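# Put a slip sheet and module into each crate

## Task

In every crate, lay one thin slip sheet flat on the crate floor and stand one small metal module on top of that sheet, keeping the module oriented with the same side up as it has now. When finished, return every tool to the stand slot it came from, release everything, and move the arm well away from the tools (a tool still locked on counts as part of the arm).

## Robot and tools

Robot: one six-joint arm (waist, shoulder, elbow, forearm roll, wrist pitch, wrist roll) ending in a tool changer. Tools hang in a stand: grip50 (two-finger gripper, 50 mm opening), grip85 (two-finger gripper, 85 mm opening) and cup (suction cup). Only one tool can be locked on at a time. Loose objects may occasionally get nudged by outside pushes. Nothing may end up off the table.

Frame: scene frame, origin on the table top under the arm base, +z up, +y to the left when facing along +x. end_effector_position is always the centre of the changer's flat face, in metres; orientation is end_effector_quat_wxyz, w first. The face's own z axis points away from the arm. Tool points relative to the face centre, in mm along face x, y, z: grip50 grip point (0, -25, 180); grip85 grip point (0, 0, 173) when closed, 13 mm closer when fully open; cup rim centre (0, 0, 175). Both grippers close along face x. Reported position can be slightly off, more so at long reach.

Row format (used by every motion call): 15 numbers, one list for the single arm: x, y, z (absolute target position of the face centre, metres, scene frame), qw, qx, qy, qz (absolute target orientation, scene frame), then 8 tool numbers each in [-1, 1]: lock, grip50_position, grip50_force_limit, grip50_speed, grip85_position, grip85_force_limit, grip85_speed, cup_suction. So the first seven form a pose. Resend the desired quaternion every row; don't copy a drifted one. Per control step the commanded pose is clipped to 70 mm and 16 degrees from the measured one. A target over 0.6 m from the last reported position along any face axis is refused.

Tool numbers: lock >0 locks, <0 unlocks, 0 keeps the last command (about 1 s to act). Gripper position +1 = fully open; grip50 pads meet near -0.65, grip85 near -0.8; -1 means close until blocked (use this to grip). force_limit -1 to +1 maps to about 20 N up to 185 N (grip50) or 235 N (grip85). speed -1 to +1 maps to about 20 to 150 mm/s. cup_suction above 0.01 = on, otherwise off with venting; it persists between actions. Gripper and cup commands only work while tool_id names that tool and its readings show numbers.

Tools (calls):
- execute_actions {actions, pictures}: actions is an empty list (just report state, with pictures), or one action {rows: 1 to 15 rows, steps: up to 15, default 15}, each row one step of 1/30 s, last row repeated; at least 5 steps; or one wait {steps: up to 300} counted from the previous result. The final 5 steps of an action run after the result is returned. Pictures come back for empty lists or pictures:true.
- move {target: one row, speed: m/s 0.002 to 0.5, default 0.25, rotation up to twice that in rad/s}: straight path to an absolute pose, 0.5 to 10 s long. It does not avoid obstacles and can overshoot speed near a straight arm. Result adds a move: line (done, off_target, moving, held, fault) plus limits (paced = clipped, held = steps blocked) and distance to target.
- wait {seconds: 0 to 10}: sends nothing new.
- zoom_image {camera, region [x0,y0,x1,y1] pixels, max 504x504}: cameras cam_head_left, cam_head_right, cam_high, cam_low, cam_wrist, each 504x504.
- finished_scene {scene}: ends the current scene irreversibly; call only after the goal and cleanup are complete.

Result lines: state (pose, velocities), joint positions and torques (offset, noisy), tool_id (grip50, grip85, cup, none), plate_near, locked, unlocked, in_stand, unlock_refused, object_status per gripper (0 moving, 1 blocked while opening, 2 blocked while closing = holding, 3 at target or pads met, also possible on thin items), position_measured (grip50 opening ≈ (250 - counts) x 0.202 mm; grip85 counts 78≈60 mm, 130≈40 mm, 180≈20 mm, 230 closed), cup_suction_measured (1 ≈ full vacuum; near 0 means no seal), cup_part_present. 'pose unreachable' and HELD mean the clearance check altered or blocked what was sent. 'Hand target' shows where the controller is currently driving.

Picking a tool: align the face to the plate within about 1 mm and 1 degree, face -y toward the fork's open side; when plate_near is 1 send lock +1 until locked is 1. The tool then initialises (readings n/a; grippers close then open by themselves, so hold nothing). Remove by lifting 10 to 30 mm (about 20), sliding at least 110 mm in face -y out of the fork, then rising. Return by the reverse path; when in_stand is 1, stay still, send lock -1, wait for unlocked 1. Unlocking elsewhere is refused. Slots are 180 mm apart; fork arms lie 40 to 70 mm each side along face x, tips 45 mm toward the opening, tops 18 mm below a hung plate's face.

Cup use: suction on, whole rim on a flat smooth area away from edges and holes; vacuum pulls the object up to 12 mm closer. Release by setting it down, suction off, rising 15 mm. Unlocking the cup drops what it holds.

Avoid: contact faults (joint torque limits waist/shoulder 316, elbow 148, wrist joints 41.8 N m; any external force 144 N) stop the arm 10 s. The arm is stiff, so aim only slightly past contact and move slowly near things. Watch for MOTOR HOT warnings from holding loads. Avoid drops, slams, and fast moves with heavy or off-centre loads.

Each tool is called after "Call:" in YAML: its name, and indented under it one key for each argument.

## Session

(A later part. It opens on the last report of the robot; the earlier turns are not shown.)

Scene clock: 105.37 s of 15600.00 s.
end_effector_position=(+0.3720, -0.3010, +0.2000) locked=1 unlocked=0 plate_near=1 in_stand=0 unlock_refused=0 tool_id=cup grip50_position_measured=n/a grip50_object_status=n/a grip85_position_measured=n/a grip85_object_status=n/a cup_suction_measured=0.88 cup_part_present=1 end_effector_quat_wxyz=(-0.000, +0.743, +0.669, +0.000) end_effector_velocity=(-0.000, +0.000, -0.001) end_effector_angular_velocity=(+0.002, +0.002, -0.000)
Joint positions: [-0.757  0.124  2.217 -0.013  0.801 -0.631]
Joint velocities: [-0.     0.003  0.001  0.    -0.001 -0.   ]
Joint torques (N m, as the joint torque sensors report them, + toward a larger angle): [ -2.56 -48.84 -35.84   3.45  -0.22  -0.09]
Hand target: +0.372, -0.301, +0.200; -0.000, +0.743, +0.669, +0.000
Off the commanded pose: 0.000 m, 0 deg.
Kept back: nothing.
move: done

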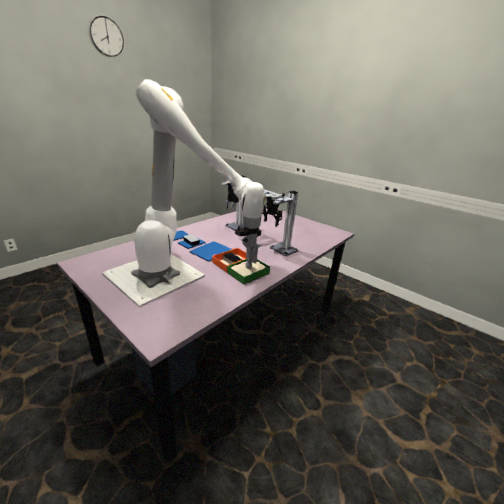

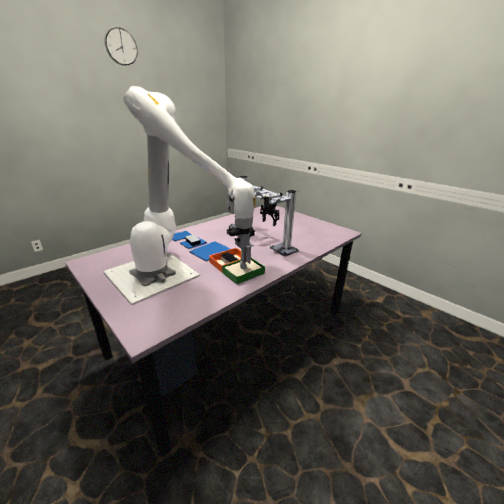

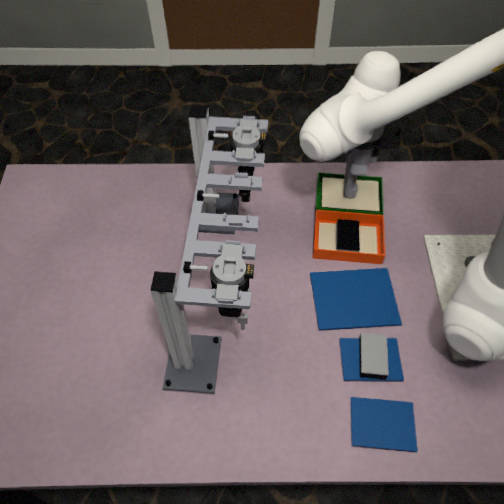

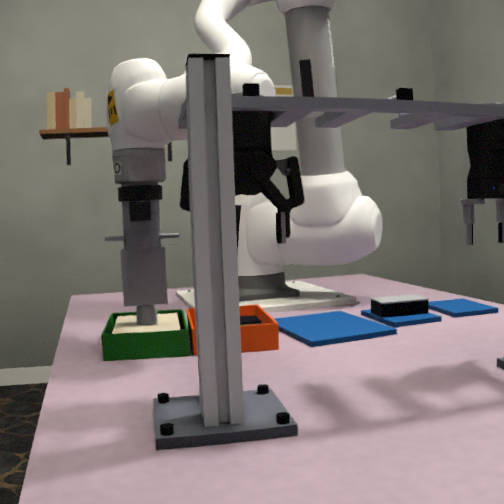

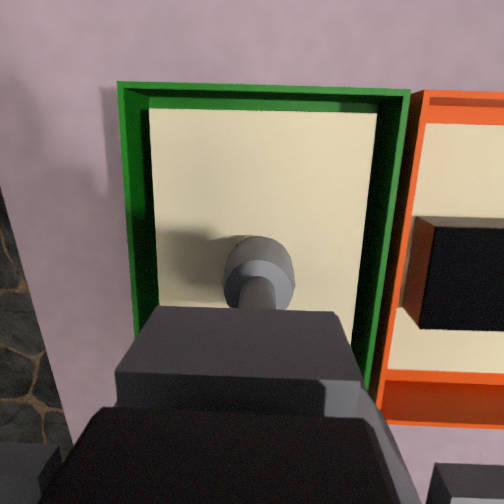

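The sheet is inside (10 mm below rim). Continue down to release height.

Call:
move:
  target: [0.372,-0.301,0.176,0,0.7431,0.6691,0,0,1,0,0,1,0,0,1]
  speed: 0.03

Call:
execute_actions:
  actions:
    - {"rows":[[0.372,-0.301,0.175,0,0.7431,0.6691,0,0,1,0,0,1,0,0,0]],"steps":15}

Call:
move:
  target: [0.372,-0.301,0.27,0,0.7431,0.6691,0,0,1,0,0,1,0,0,0]
  speed: 0.12

Scene clock: 106.67 s of 15600.00 s.
end_effector_position=(+0.3720, -0.3010, +0.1760) locked=1 unlocked=0 plate_near=1 in_stand=0 unlock_refused=0 tool_id=cup grip50_position_measured=n/a grip50_object_status=n/a grip85_position_measured=n/a grip85_object_status=n/a cup_suction_measured=0.88 cup_part_present=1 end_effector_quat_wxyz=(-0.000, +0.743, +0.669, +0.000) end_effector_velocity=(-0.000, -0.000, -0.000) end_effector_angular_velocity=(-0.000, -0.000, -0.000)
Joint positions: [-0.758  0.159  2.236 -0.014  0.747 -0.63 ]
Joint velocities: [-0.     0.     0.     0.    -0.001  0.   ]
Joint torques (N m, as the joint torque sensors report them, + toward a larger angle): [ -2.58 -51.09 -33.89   3.27  -0.23  -0.04]
Hand target: +0.372, -0.301, +0.176; -0.000, +0.743, +0.669, +0.000
Off the commanded pose: 0.000 m, 0 deg.
Kept back: nothing.
move: done

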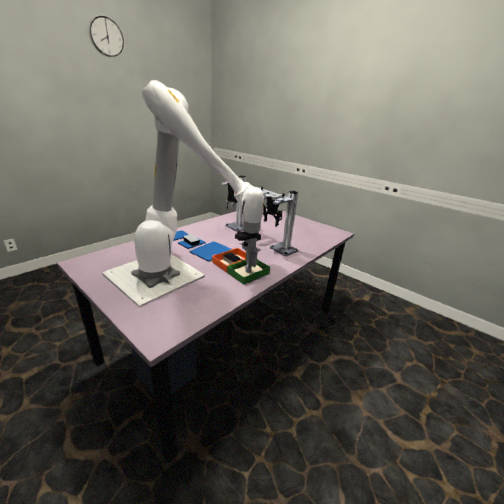

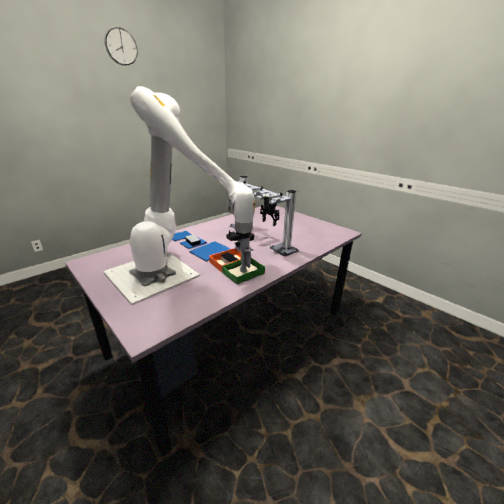

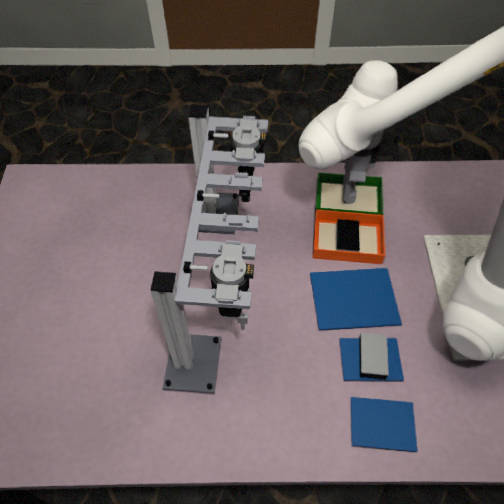

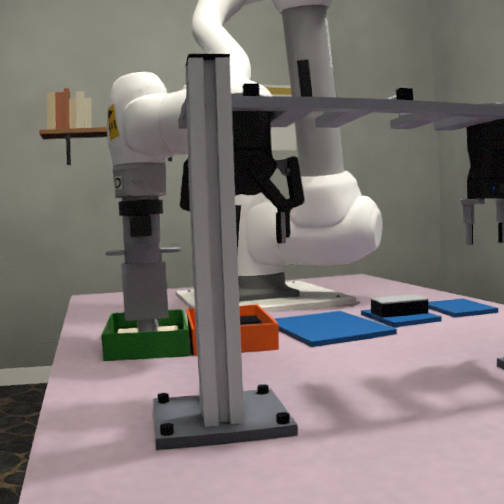

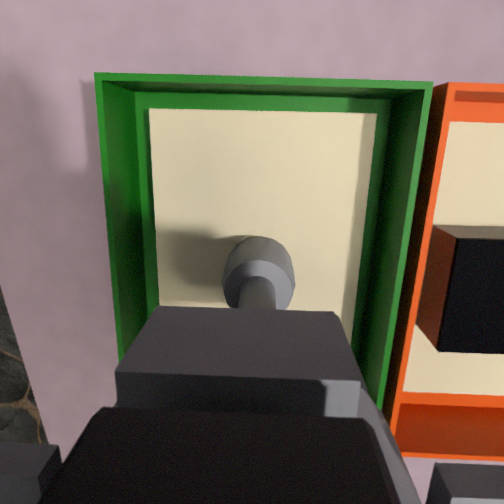

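Scene clock: 107.00 s of 15600.00 s.
end_effector_position=(+0.3720, -0.3010, +0.1750) locked=1 unlocked=0 plate_near=1 in_stand=0 unlock_refused=0 tool_id=cup grip50_position_measured=n/a grip50_object_status=n/a grip85_position_measured=n/a grip85_object_status=n/a cup_suction_measured=0.00 cup_part_present=0 end_effector_quat_wxyz=(+0.000, +0.743, +0.669, +0.000) end_effector_velocity=(-0.000, +0.000, -0.000) end_effector_angular_velocity=(+0.000, +0.001, +0.000)
Joint positions: [-0.758  0.161  2.237 -0.014  0.745 -0.63 ]
Joint velocities: [ 0.  0.  0. -0.  0.  0.]
Joint torques (N m, as the joint torque sensors report them, + toward a larger angle): [ -2.89 -47.94 -31.8    3.21  -0.14   0.02]
Steps of this call (steps 1 to 10: the first 10 steps of this action). Readings (end_effector_position | what the end effector reports):
1: (+0.3720, -0.3010, +0.1760) | locked=1 unlocked=0 plate_near=1 in_stand=0 unlock_refused=0 tool_id=cup grip50_position_measured=n/a grip50_object_status=n/a grip85_position_measured=n/a grip85_object_status=n/a cup_suction_measured=0.62 cup_part_present=1
2: (+0.3720, -0.3010, +0.1757) | locked=1 unlocked=0 plate_near=1 in_stand=0 unlock_refused=0 tool_id=cup grip50_position_measured=n/a grip50_object_status=n/a grip85_position_measured=n/a grip85_object_status=n/a cup_suction_measured=0.12 cup_part_present=0
4: (+0.3720, -0.3010, +0.1752) | locked=1 unlocked=0 plate_near=1 in_stand=0 unlock_refused=0 tool_id=cup grip50_position_measured=n/a grip50_object_status=n/a grip85_position_measured=n/a grip85_object_status=n/a cup_suction_measured=0.00 cup_part_present=0
8: (+0.3720, -0.3010, +0.1750) | locked=1 unlocked=0 plate_near=1 in_stand=0 unlock_refused=0 tool_id=cup grip50_position_measured=n/a grip50_object_status=n/a grip85_position_measured=n/a grip85_object_status=n/a cup_suction_measured=0.00 cup_part_present=0
10: the state above

Scene clock: 108.40 s of 15600.00 s.
end_effector_position=(+0.3720, -0.3011, +0.2700) locked=1 unlocked=0 plate_near=1 in_stand=0 unlock_refused=0 tool_id=cup grip50_position_measured=n/a grip50_object_status=n/a grip85_position_measured=n/a grip85_object_status=n/a cup_suction_measured=0.00 cup_part_present=0 end_effector_quat_wxyz=(-0.000, +0.743, +0.669, -0.000) end_effector_velocity=(-0.000, +0.000, +0.001) end_effector_angular_velocity=(+0.000, +0.000, +0.000)
Joint positions: [-0.756  0.036  2.153 -0.012  0.954 -0.632]
Joint velocities: [ 0.    -0.002 -0.001 -0.     0.003 -0.   ]
Joint torques (N m, as the joint torque sensors report them, + toward a larger angle): [ -2.21 -43.98 -41.28   3.83   0.45  -0.01]
Hand target: +0.372, -0.301, +0.270; +0.000, +0.743, +0.669, -0.000
Off your previous action's commanded pose: 0.000 m, 0 deg at its last step (step 5 of this call).
Off the commanded pose: 0.000 m, 0 deg.
Kept back: nothing.
move: done

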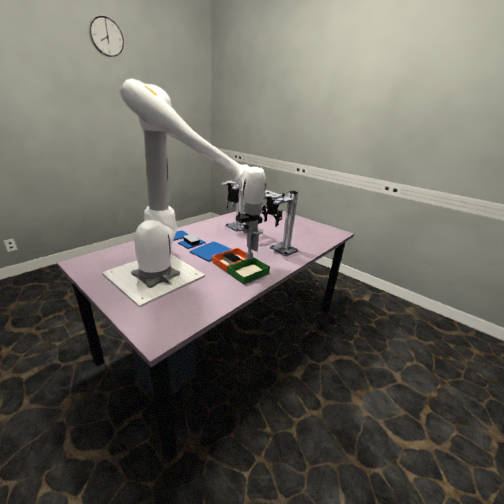

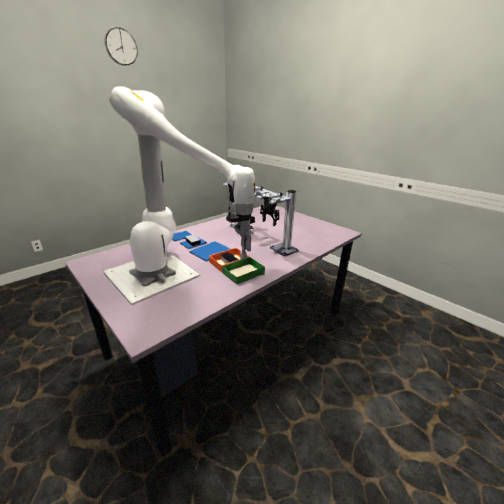

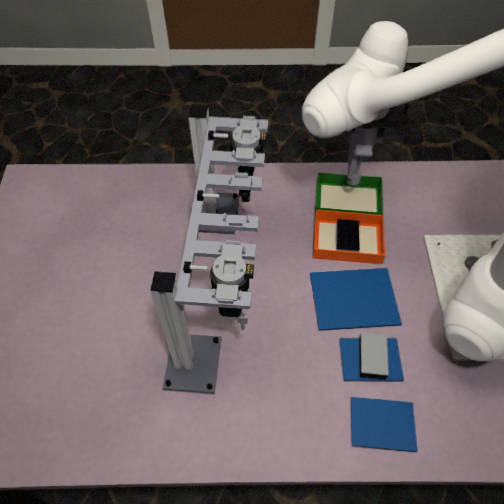

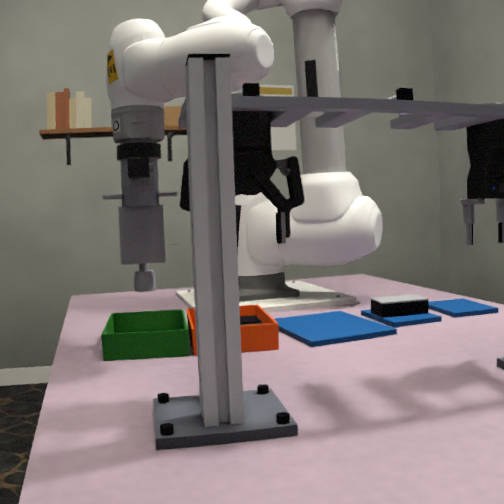

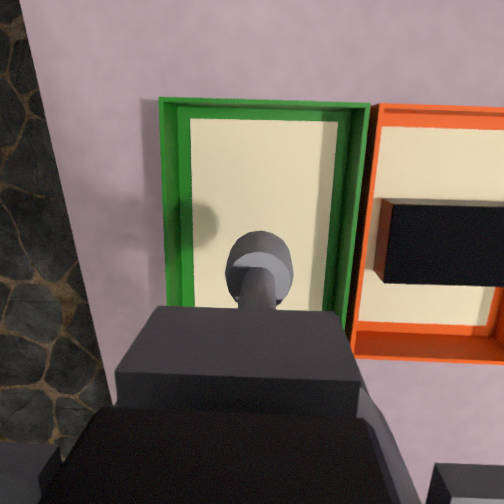

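Call:
move:
  target: [0.372,0.192,0.25,0,0.7071,0.7071,0,0,1,0,0,1,0,0,0]
  speed: 0.35

Scene clock: 110.60 s of 15600.00 s.
end_effector_position=(+0.3729, +0.1927, +0.2501) locked=1 unlocked=0 plate_near=1 in_stand=0 unlock_refused=0 tool_id=cup grip50_position_measured=n/a grip50_object_status=n/a grip85_position_measured=n/a grip85_object_status=n/a cup_suction_measured=0.00 cup_part_present=0 end_effector_quat_wxyz=(+0.000, +0.707, +0.707, +0.001) end_effector_velocity=(+0.000, +0.001, -0.000) end_effector_angular_velocity=(-0.001, +0.001, +0.001)
Joint positions: [ 0.385 -0.026  2.267 -0.004  0.908  0.4  ]
Joint velocities: [ 0.001  0.001 -0.001 -0.001  0.     0.001]
Joint torques (N m, as the joint torque sensors report them, + toward a larger angle): [ -3.17 -34.72 -39.03   3.64   0.    -0.12]
Hand target: +0.373, +0.193, +0.250; +0.000, +0.707, +0.707, +0.001
Off the commanded pose: 0.001 m, 0 deg.
Kept back: nothing.
move: done

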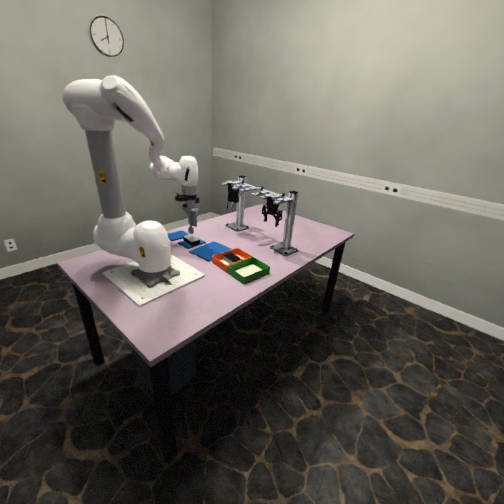

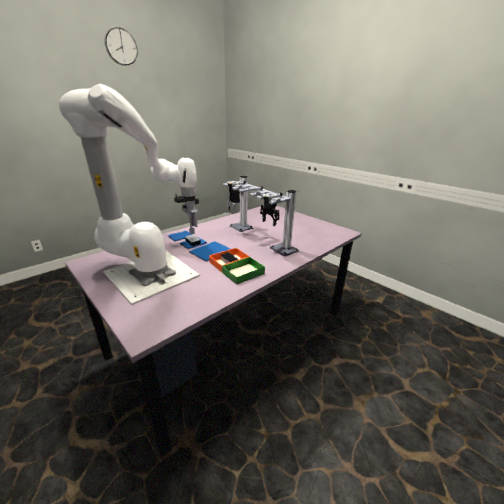

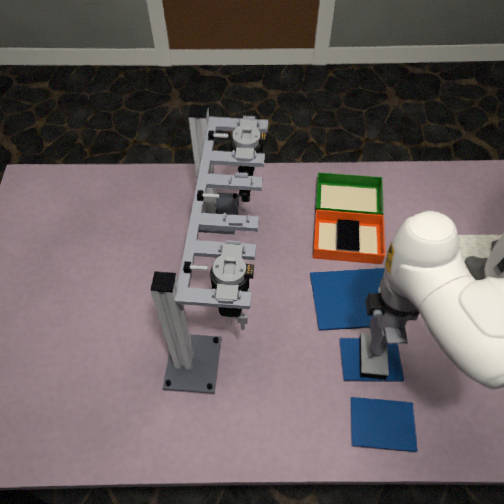

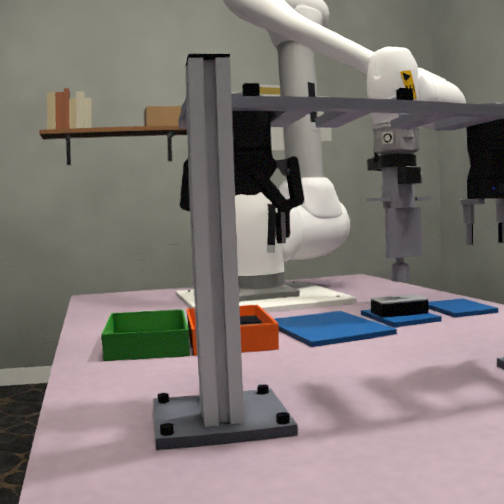

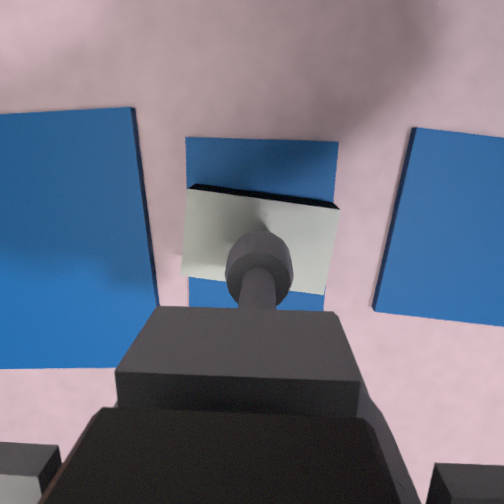

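Call:
move:
  target: [0.372,0.192,0.221,0,0.7071,0.7071,0,0,1,0,0,1,0,0,1]
  speed: 0.08

Call:
execute_actions:
  actions:
    - {"rows":[[0.372,0.192,0.219,0,0.7071,0.7071,0,0,1,0,0,1,0,0,1],[0.372,0.192,0.218,0,0.7071,0.7071,0,0,1,0,0,1,0,0,1],[0.372,0.192,0.217,0,0.7071,0.7071,0,0,1,0,0,1,0,0,1],[0.372,0.192,0.216,0,0.7071,0.7071,0,0,1,0,0,1,0,0,1],[0.372,0.192,0.215,0,0.7071,0.7071,0,0,1,0,0,1,0,0,1],[0.372,0.192,0.214,0,0.7071,0.7071,0,0,1,0,0,1,0,0,1],[0.372,0.192,0.213,0,0.7071,0.7071,0,0,1,0,0,1,0,0,1],[0.372,0.192,0.212,0,0.7071,0.7071,0,0,1,0,0,1,0,0,1],[0.372,0.192,0.211,0,0.7071,0.7071,0,0,1,0,0,1,0,0,1],[0.372,0.192,0.2105,0,0.7071,0.7071,0,0,1,0,0,1,0,0,1]],"steps":15}

Call:
execute_actions:
  actions:
    - {"rows":[[0.372,0.192,0.2105,0,0.7071,0.7071,0,0,1,0,0,1,0,0,1]],"steps":15}

Scene clock: 111.87 s of 15600.00 s.
end_effector_position=(+0.3720, +0.1920, +0.2210) locked=1 unlocked=0 plate_near=1 in_stand=0 unlock_refused=0 tool_id=cup grip50_position_measured=n/a grip50_object_status=n/a grip85_position_measured=n/a grip85_object_status=n/a cup_suction_measured=0.00 cup_part_present=0 end_effector_quat_wxyz=(-0.000, +0.707, +0.707, +0.000) end_effector_velocity=(-0.001, +0.000, -0.001) end_effector_angular_velocity=(+0.000, +0.002, -0.001)
Joint positions: [ 0.384  0.012  2.297 -0.004  0.841  0.4  ]
Joint velocities: [ 0.     0.001  0.001  0.002 -0.001 -0.   ]
Joint torques (N m, as the joint torque sensors report them, + toward a larger angle): [ -3.8  -36.45 -37.24   3.22  -0.01  -0.08]
Hand target: +0.372, +0.192, +0.221; -0.000, +0.707, +0.707, +0.000
Off the commanded pose: 0.000 m, 0 deg.
Kept back: nothing.
move: done

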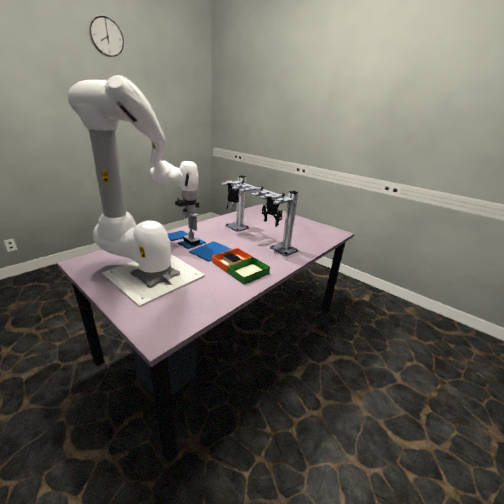

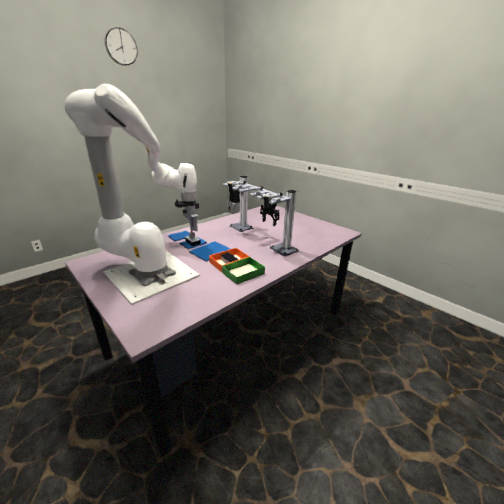

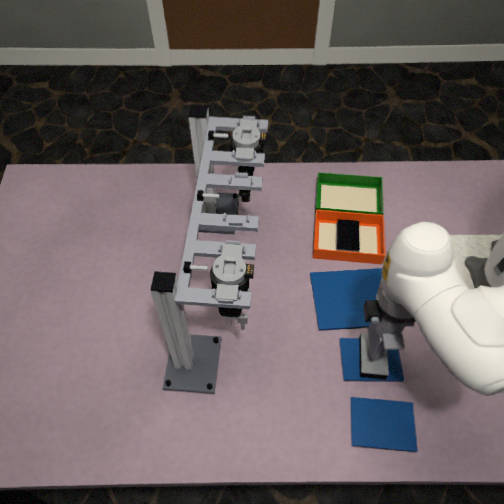

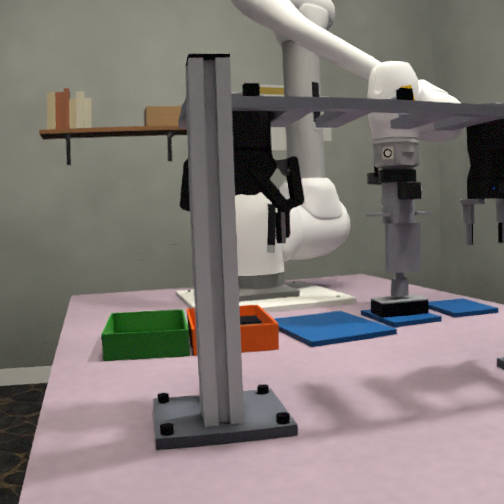

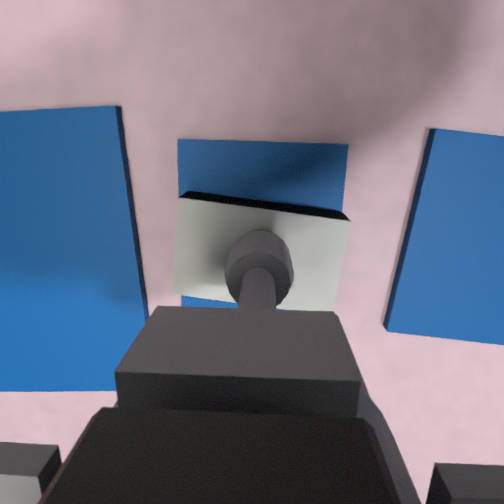

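Scene clock: 112.20 s of 15600.00 s.
end_effector_position=(+0.3720, +0.1920, +0.2124) locked=1 unlocked=0 plate_near=1 in_stand=0 unlock_refused=0 tool_id=cup grip50_position_measured=n/a grip50_object_status=n/a grip85_position_measured=n/a grip85_object_status=n/a cup_suction_measured=0.44 cup_part_present=0 end_effector_quat_wxyz=(-0.000, +0.707, +0.707, +0.000) end_effector_velocity=(+0.000, +0.000, -0.028) end_effector_angular_velocity=(+0.001, -0.001, -0.001)
Joint positions: [ 0.384  0.025  2.305 -0.004  0.821  0.4  ]
Joint velocities: [-0.     0.042  0.025  0.    -0.068  0.001]
Joint torques (N m, as the joint torque sensors report them, + toward a larger angle): [ -3.61 -40.2  -36.63   3.22   0.03  -0.08]
Steps of this call (steps 1 to 10: the first 10 steps of this action). Readings (end_effector_position | what the end effector reports):
1: (+0.3720, +0.1920, +0.2210) | locked=1 unlocked=0 plate_near=1 in_stand=0 unlock_refused=0 tool_id=cup grip50_position_measured=n/a grip50_object_status=n/a grip85_position_measured=n/a grip85_object_status=n/a cup_suction_measured=0.00 cup_part_present=0
2: (+0.3720, +0.1920, +0.2203) | locked=1 unlocked=0 plate_near=1 in_stand=0 unlock_refused=0 tool_id=cup grip50_position_measured=n/a grip50_object_status=n/a grip85_position_measured=n/a grip85_object_status=n/a cup_suction_measured=0.00 cup_part_present=0
4: (+0.3720, +0.1920, +0.2184) | locked=1 unlocked=0 plate_near=1 in_stand=0 unlock_refused=0 tool_id=cup grip50_position_measured=n/a grip50_object_status=n/a grip85_position_measured=n/a grip85_object_status=n/a cup_suction_measured=0.00 cup_part_present=0
8: (+0.3720, +0.1920, +0.2144) | locked=1 unlocked=0 plate_near=1 in_stand=0 unlock_refused=0 tool_id=cup grip50_position_measured=n/a grip50_object_status=n/a grip85_position_measured=n/a grip85_object_status=n/a cup_suction_measured=0.21 cup_part_present=0
10: the state above

Scene clock: 112.70 s of 15600.00 s.
end_effector_position=(+0.3720, +0.1920, +0.2105) locked=1 unlocked=0 plate_near=1 in_stand=0 unlock_refused=0 tool_id=cup grip50_position_measured=n/a grip50_object_status=n/a grip85_position_measured=n/a grip85_object_status=n/a cup_suction_measured=0.98 cup_part_present=1 end_effector_quat_wxyz=(-0.000, +0.707, +0.707, +0.000) end_effector_velocity=(-0.000, -0.000, +0.000) end_effector_angular_velocity=(-0.000, +0.001, -0.000)
Joint positions: [ 0.384  0.028  2.307 -0.004  0.816  0.4  ]
Joint velocities: [-0.    -0.    -0.     0.     0.001 -0.   ]
Joint torques (N m, as the joint torque sensors report them, + toward a larger angle): [ -3.79 -37.88 -36.5    3.44  -0.02  -0.03]
Off your previous action's commanded pose: 0.000 m, 0 deg at its last step (step 5 of this call).
Steps of this call (steps 1 to 5: the last 5 steps of your previous action; steps 6 to 15: the first 10 steps of this action). Readings (end_effector_position | what the end effector reports):
6: (+0.3720, +0.1920, +0.2105) | locked=1 unlocked=0 plate_near=1 in_stand=0 unlock_refused=0 tool_id=cup grip50_position_measured=n/a grip50_object_status=n/a grip85_position_measured=n/a grip85_object_status=n/a cup_suction_measured=0.90 cup_part_present=1
7: (+0.3720, +0.1920, +0.2105) | locked=1 unlocked=0 plate_near=1 in_stand=0 unlock_refused=0 tool_id=cup grip50_position_measured=n/a grip50_object_status=n/a grip85_position_measured=n/a grip85_object_status=n/a cup_suction_measured=0.93 cup_part_present=1
9: (+0.3720, +0.1920, +0.2105) | locked=1 unlocked=0 plate_near=1 in_stand=0 unlock_refused=0 tool_id=cup grip50_position_measured=n/a grip50_object_status=n/a grip85_position_measured=n/a grip85_object_status=n/a cup_suction_measured=0.95 cup_part_present=1
13: (+0.3720, +0.1920, +0.2105) | locked=1 unlocked=0 plate_near=1 in_stand=0 unlock_refused=0 tool_id=cup grip50_position_measured=n/a grip50_object_status=n/a grip85_position_measured=n/a grip85_object_status=n/a cup_suction_measured=0.98 cup_part_present=1
15: the state above

Call:
move:
  target: [0.372,0.192,0.275,0,0.7071,0.7071,0,0,1,0,0,1,0,0,1]
  speed: 0.1

Call:
move:
  target: [0.372,-0.301,0.275,0,0.7133,0.7009,0,0,1,0,0,1,0,0,1]
  speed: 0.22

Scene clock: 113.97 s of 15600.00 s.
end_effector_position=(+0.3721, +0.1920, +0.2750) locked=1 unlocked=0 plate_near=1 in_stand=0 unlock_refused=0 tool_id=cup grip50_position_measured=n/a grip50_object_status=n/a grip85_position_measured=n/a grip85_object_status=n/a cup_suction_measured=0.99 cup_part_present=1 end_effector_quat_wxyz=(+0.000, +0.707, +0.707, -0.000) end_effector_velocity=(-0.000, -0.000, +0.000) end_effector_angular_velocity=(-0.000, +0.001, +0.001)
Joint positions: [ 0.385 -0.058  2.241 -0.004  0.967  0.4  ]
Joint velocities: [ 0.    -0.    -0.001  0.     0.002 -0.001]
Joint torques (N m, as the joint torque sensors report them, + toward a larger angle): [ -2.99 -32.13 -41.57   3.86   0.06   0.  ]
Hand target: +0.372, +0.192, +0.275; +0.000, +0.707, +0.707, -0.000
Off your previous action's commanded pose: 0.000 m, 0 deg at its last step (step 5 of this call).
Off the commanded pose: 0.000 m, 0 deg.
Kept back: nothing.
move: done

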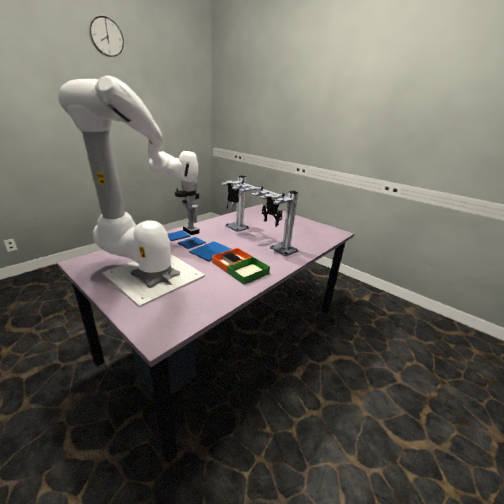

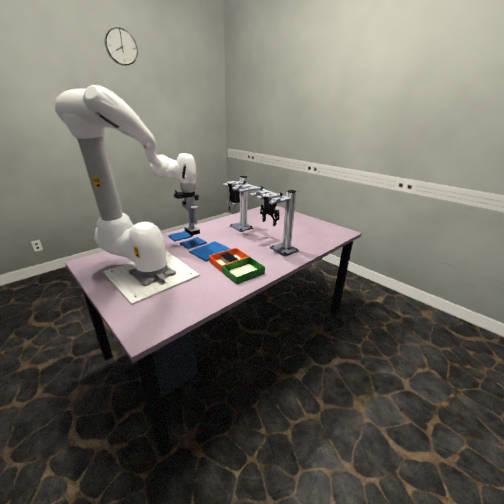

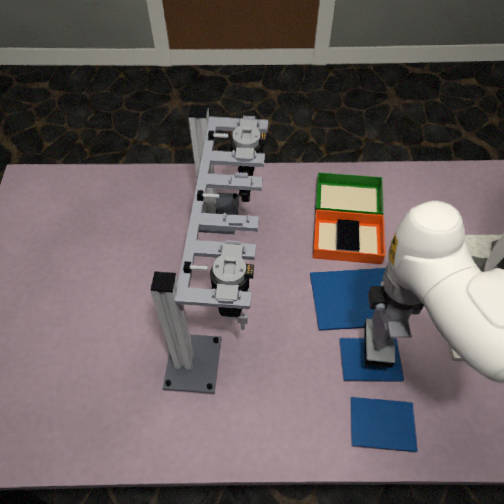

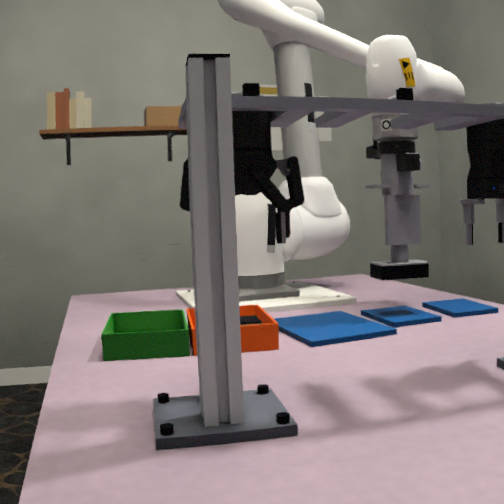

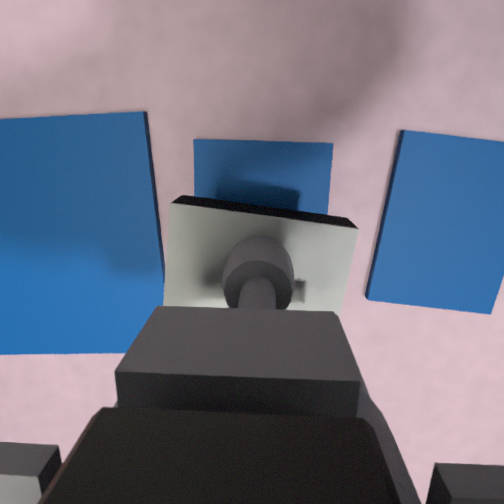

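Scene clock: 116.63 s of 15600.00 s.
end_effector_position=(+0.3710, -0.3017, +0.2749) locked=1 unlocked=0 plate_near=1 in_stand=0 unlock_refused=0 tool_id=cup grip50_position_measured=n/a grip50_object_status=n/a grip85_position_measured=n/a grip85_object_status=n/a cup_suction_measured=0.99 cup_part_present=1 end_effector_quat_wxyz=(-0.000, +0.713, +0.701, -0.001) end_effector_velocity=(+0.000, -0.001, -0.001) end_effector_angular_velocity=(+0.000, -0.000, -0.000)
Joint positions: [-0.758  0.03   2.148 -0.013  0.965 -0.72 ]
Joint velocities: [-0.001  0.002 -0.001  0.    -0.001 -0.001]
Joint torques (N m, as the joint torque sensors report them, + toward a larger angle): [ -1.76 -44.09 -41.1    3.9   -0.01   0.15]
Hand target: +0.371, -0.302, +0.275; -0.000, +0.713, +0.701, -0.001
Off the commanded pose: 0.001 m, 0 deg.
Kept back: nothing.
move: done

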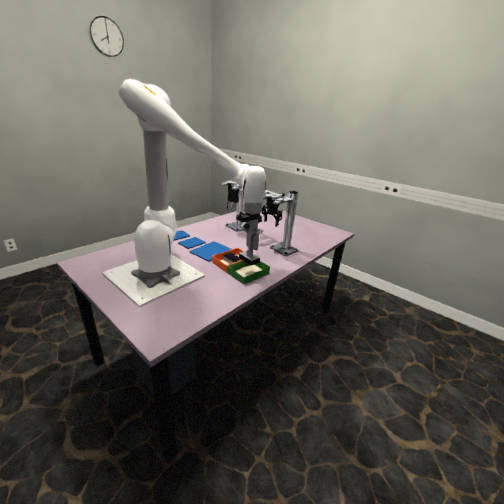

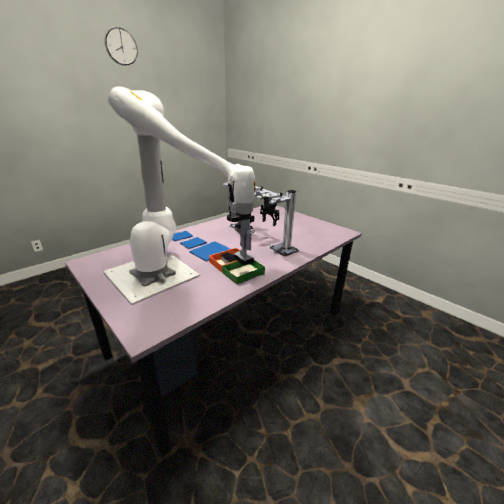

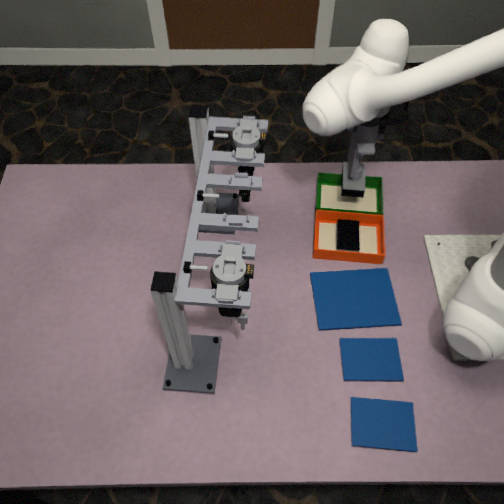

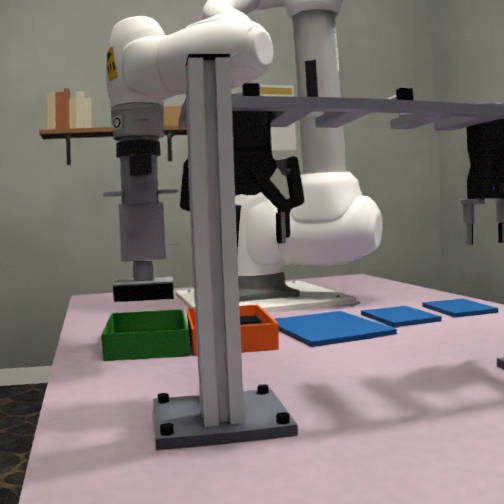

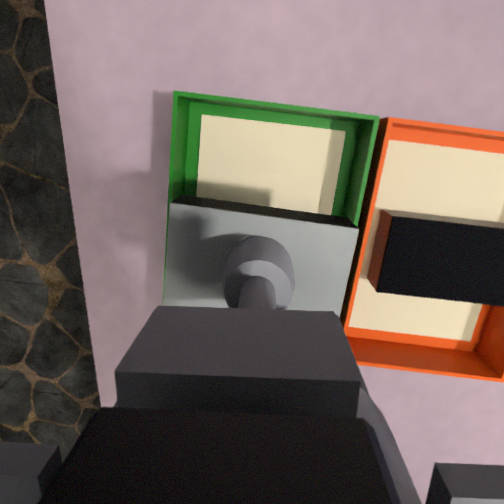

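Call:
move:
  target: [0.372,-0.301,0.243,0,0.7009,0.7133,0,0,1,0,0,1,0,0,1]
  speed: 0.06

Scene clock: 117.70 s of 15600.00 s.
end_effector_position=(+0.3720, -0.3010, +0.2430) locked=1 unlocked=0 plate_near=1 in_stand=0 unlock_refused=0 tool_id=cup grip50_position_measured=n/a grip50_object_status=n/a grip85_position_measured=n/a grip85_object_status=n/a cup_suction_measured=0.99 cup_part_present=1 end_effector_quat_wxyz=(+0.000, +0.701, +0.713, +0.000) end_effector_velocity=(+0.000, +0.000, -0.001) end_effector_angular_velocity=(+0.001, +0.001, +0.001)
Joint positions: [-0.757  0.068  2.179 -0.012  0.896 -0.754]
Joint velocities: [ 0.     0.002  0.001 -0.    -0.001 -0.001]
Joint torques (N m, as the joint torque sensors report them, + toward a larger angle): [ -3.14 -45.19 -39.33   3.62   0.19   0.12]
Hand target: +0.372, -0.301, +0.243; +0.000, +0.701, +0.713, +0.000
Off the commanded pose: 0.000 m, 0 deg.
Kept back: nothing.
move: done

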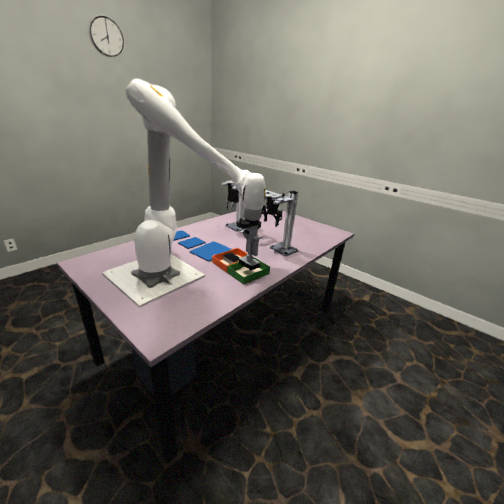

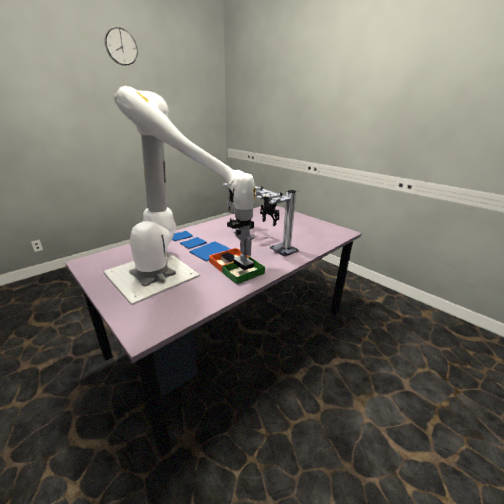

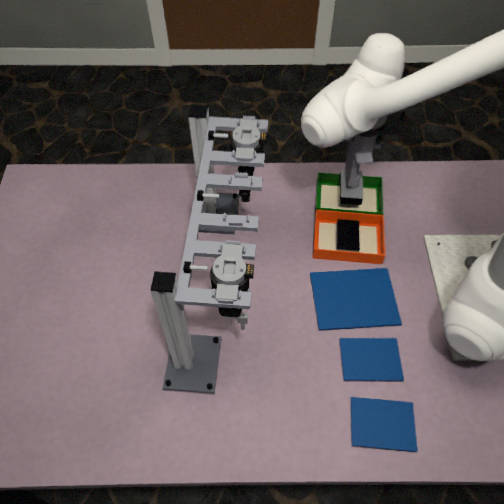

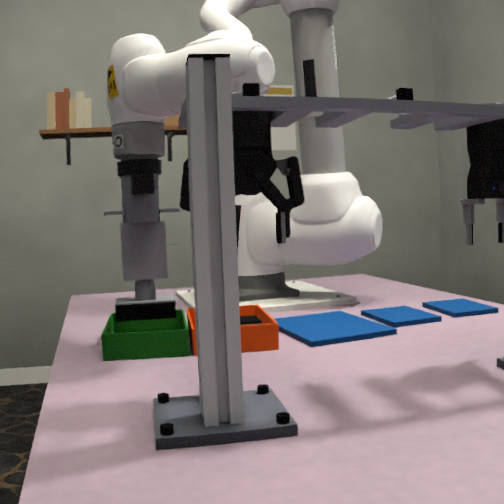

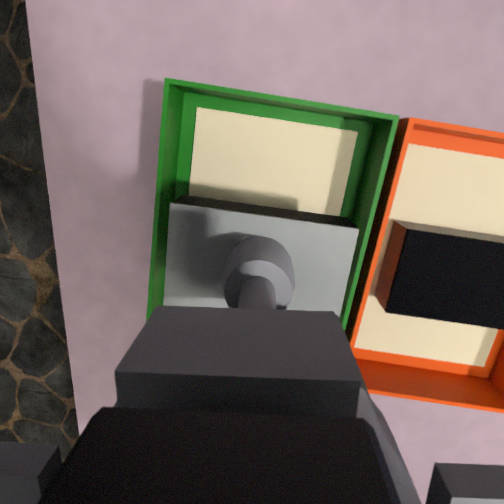

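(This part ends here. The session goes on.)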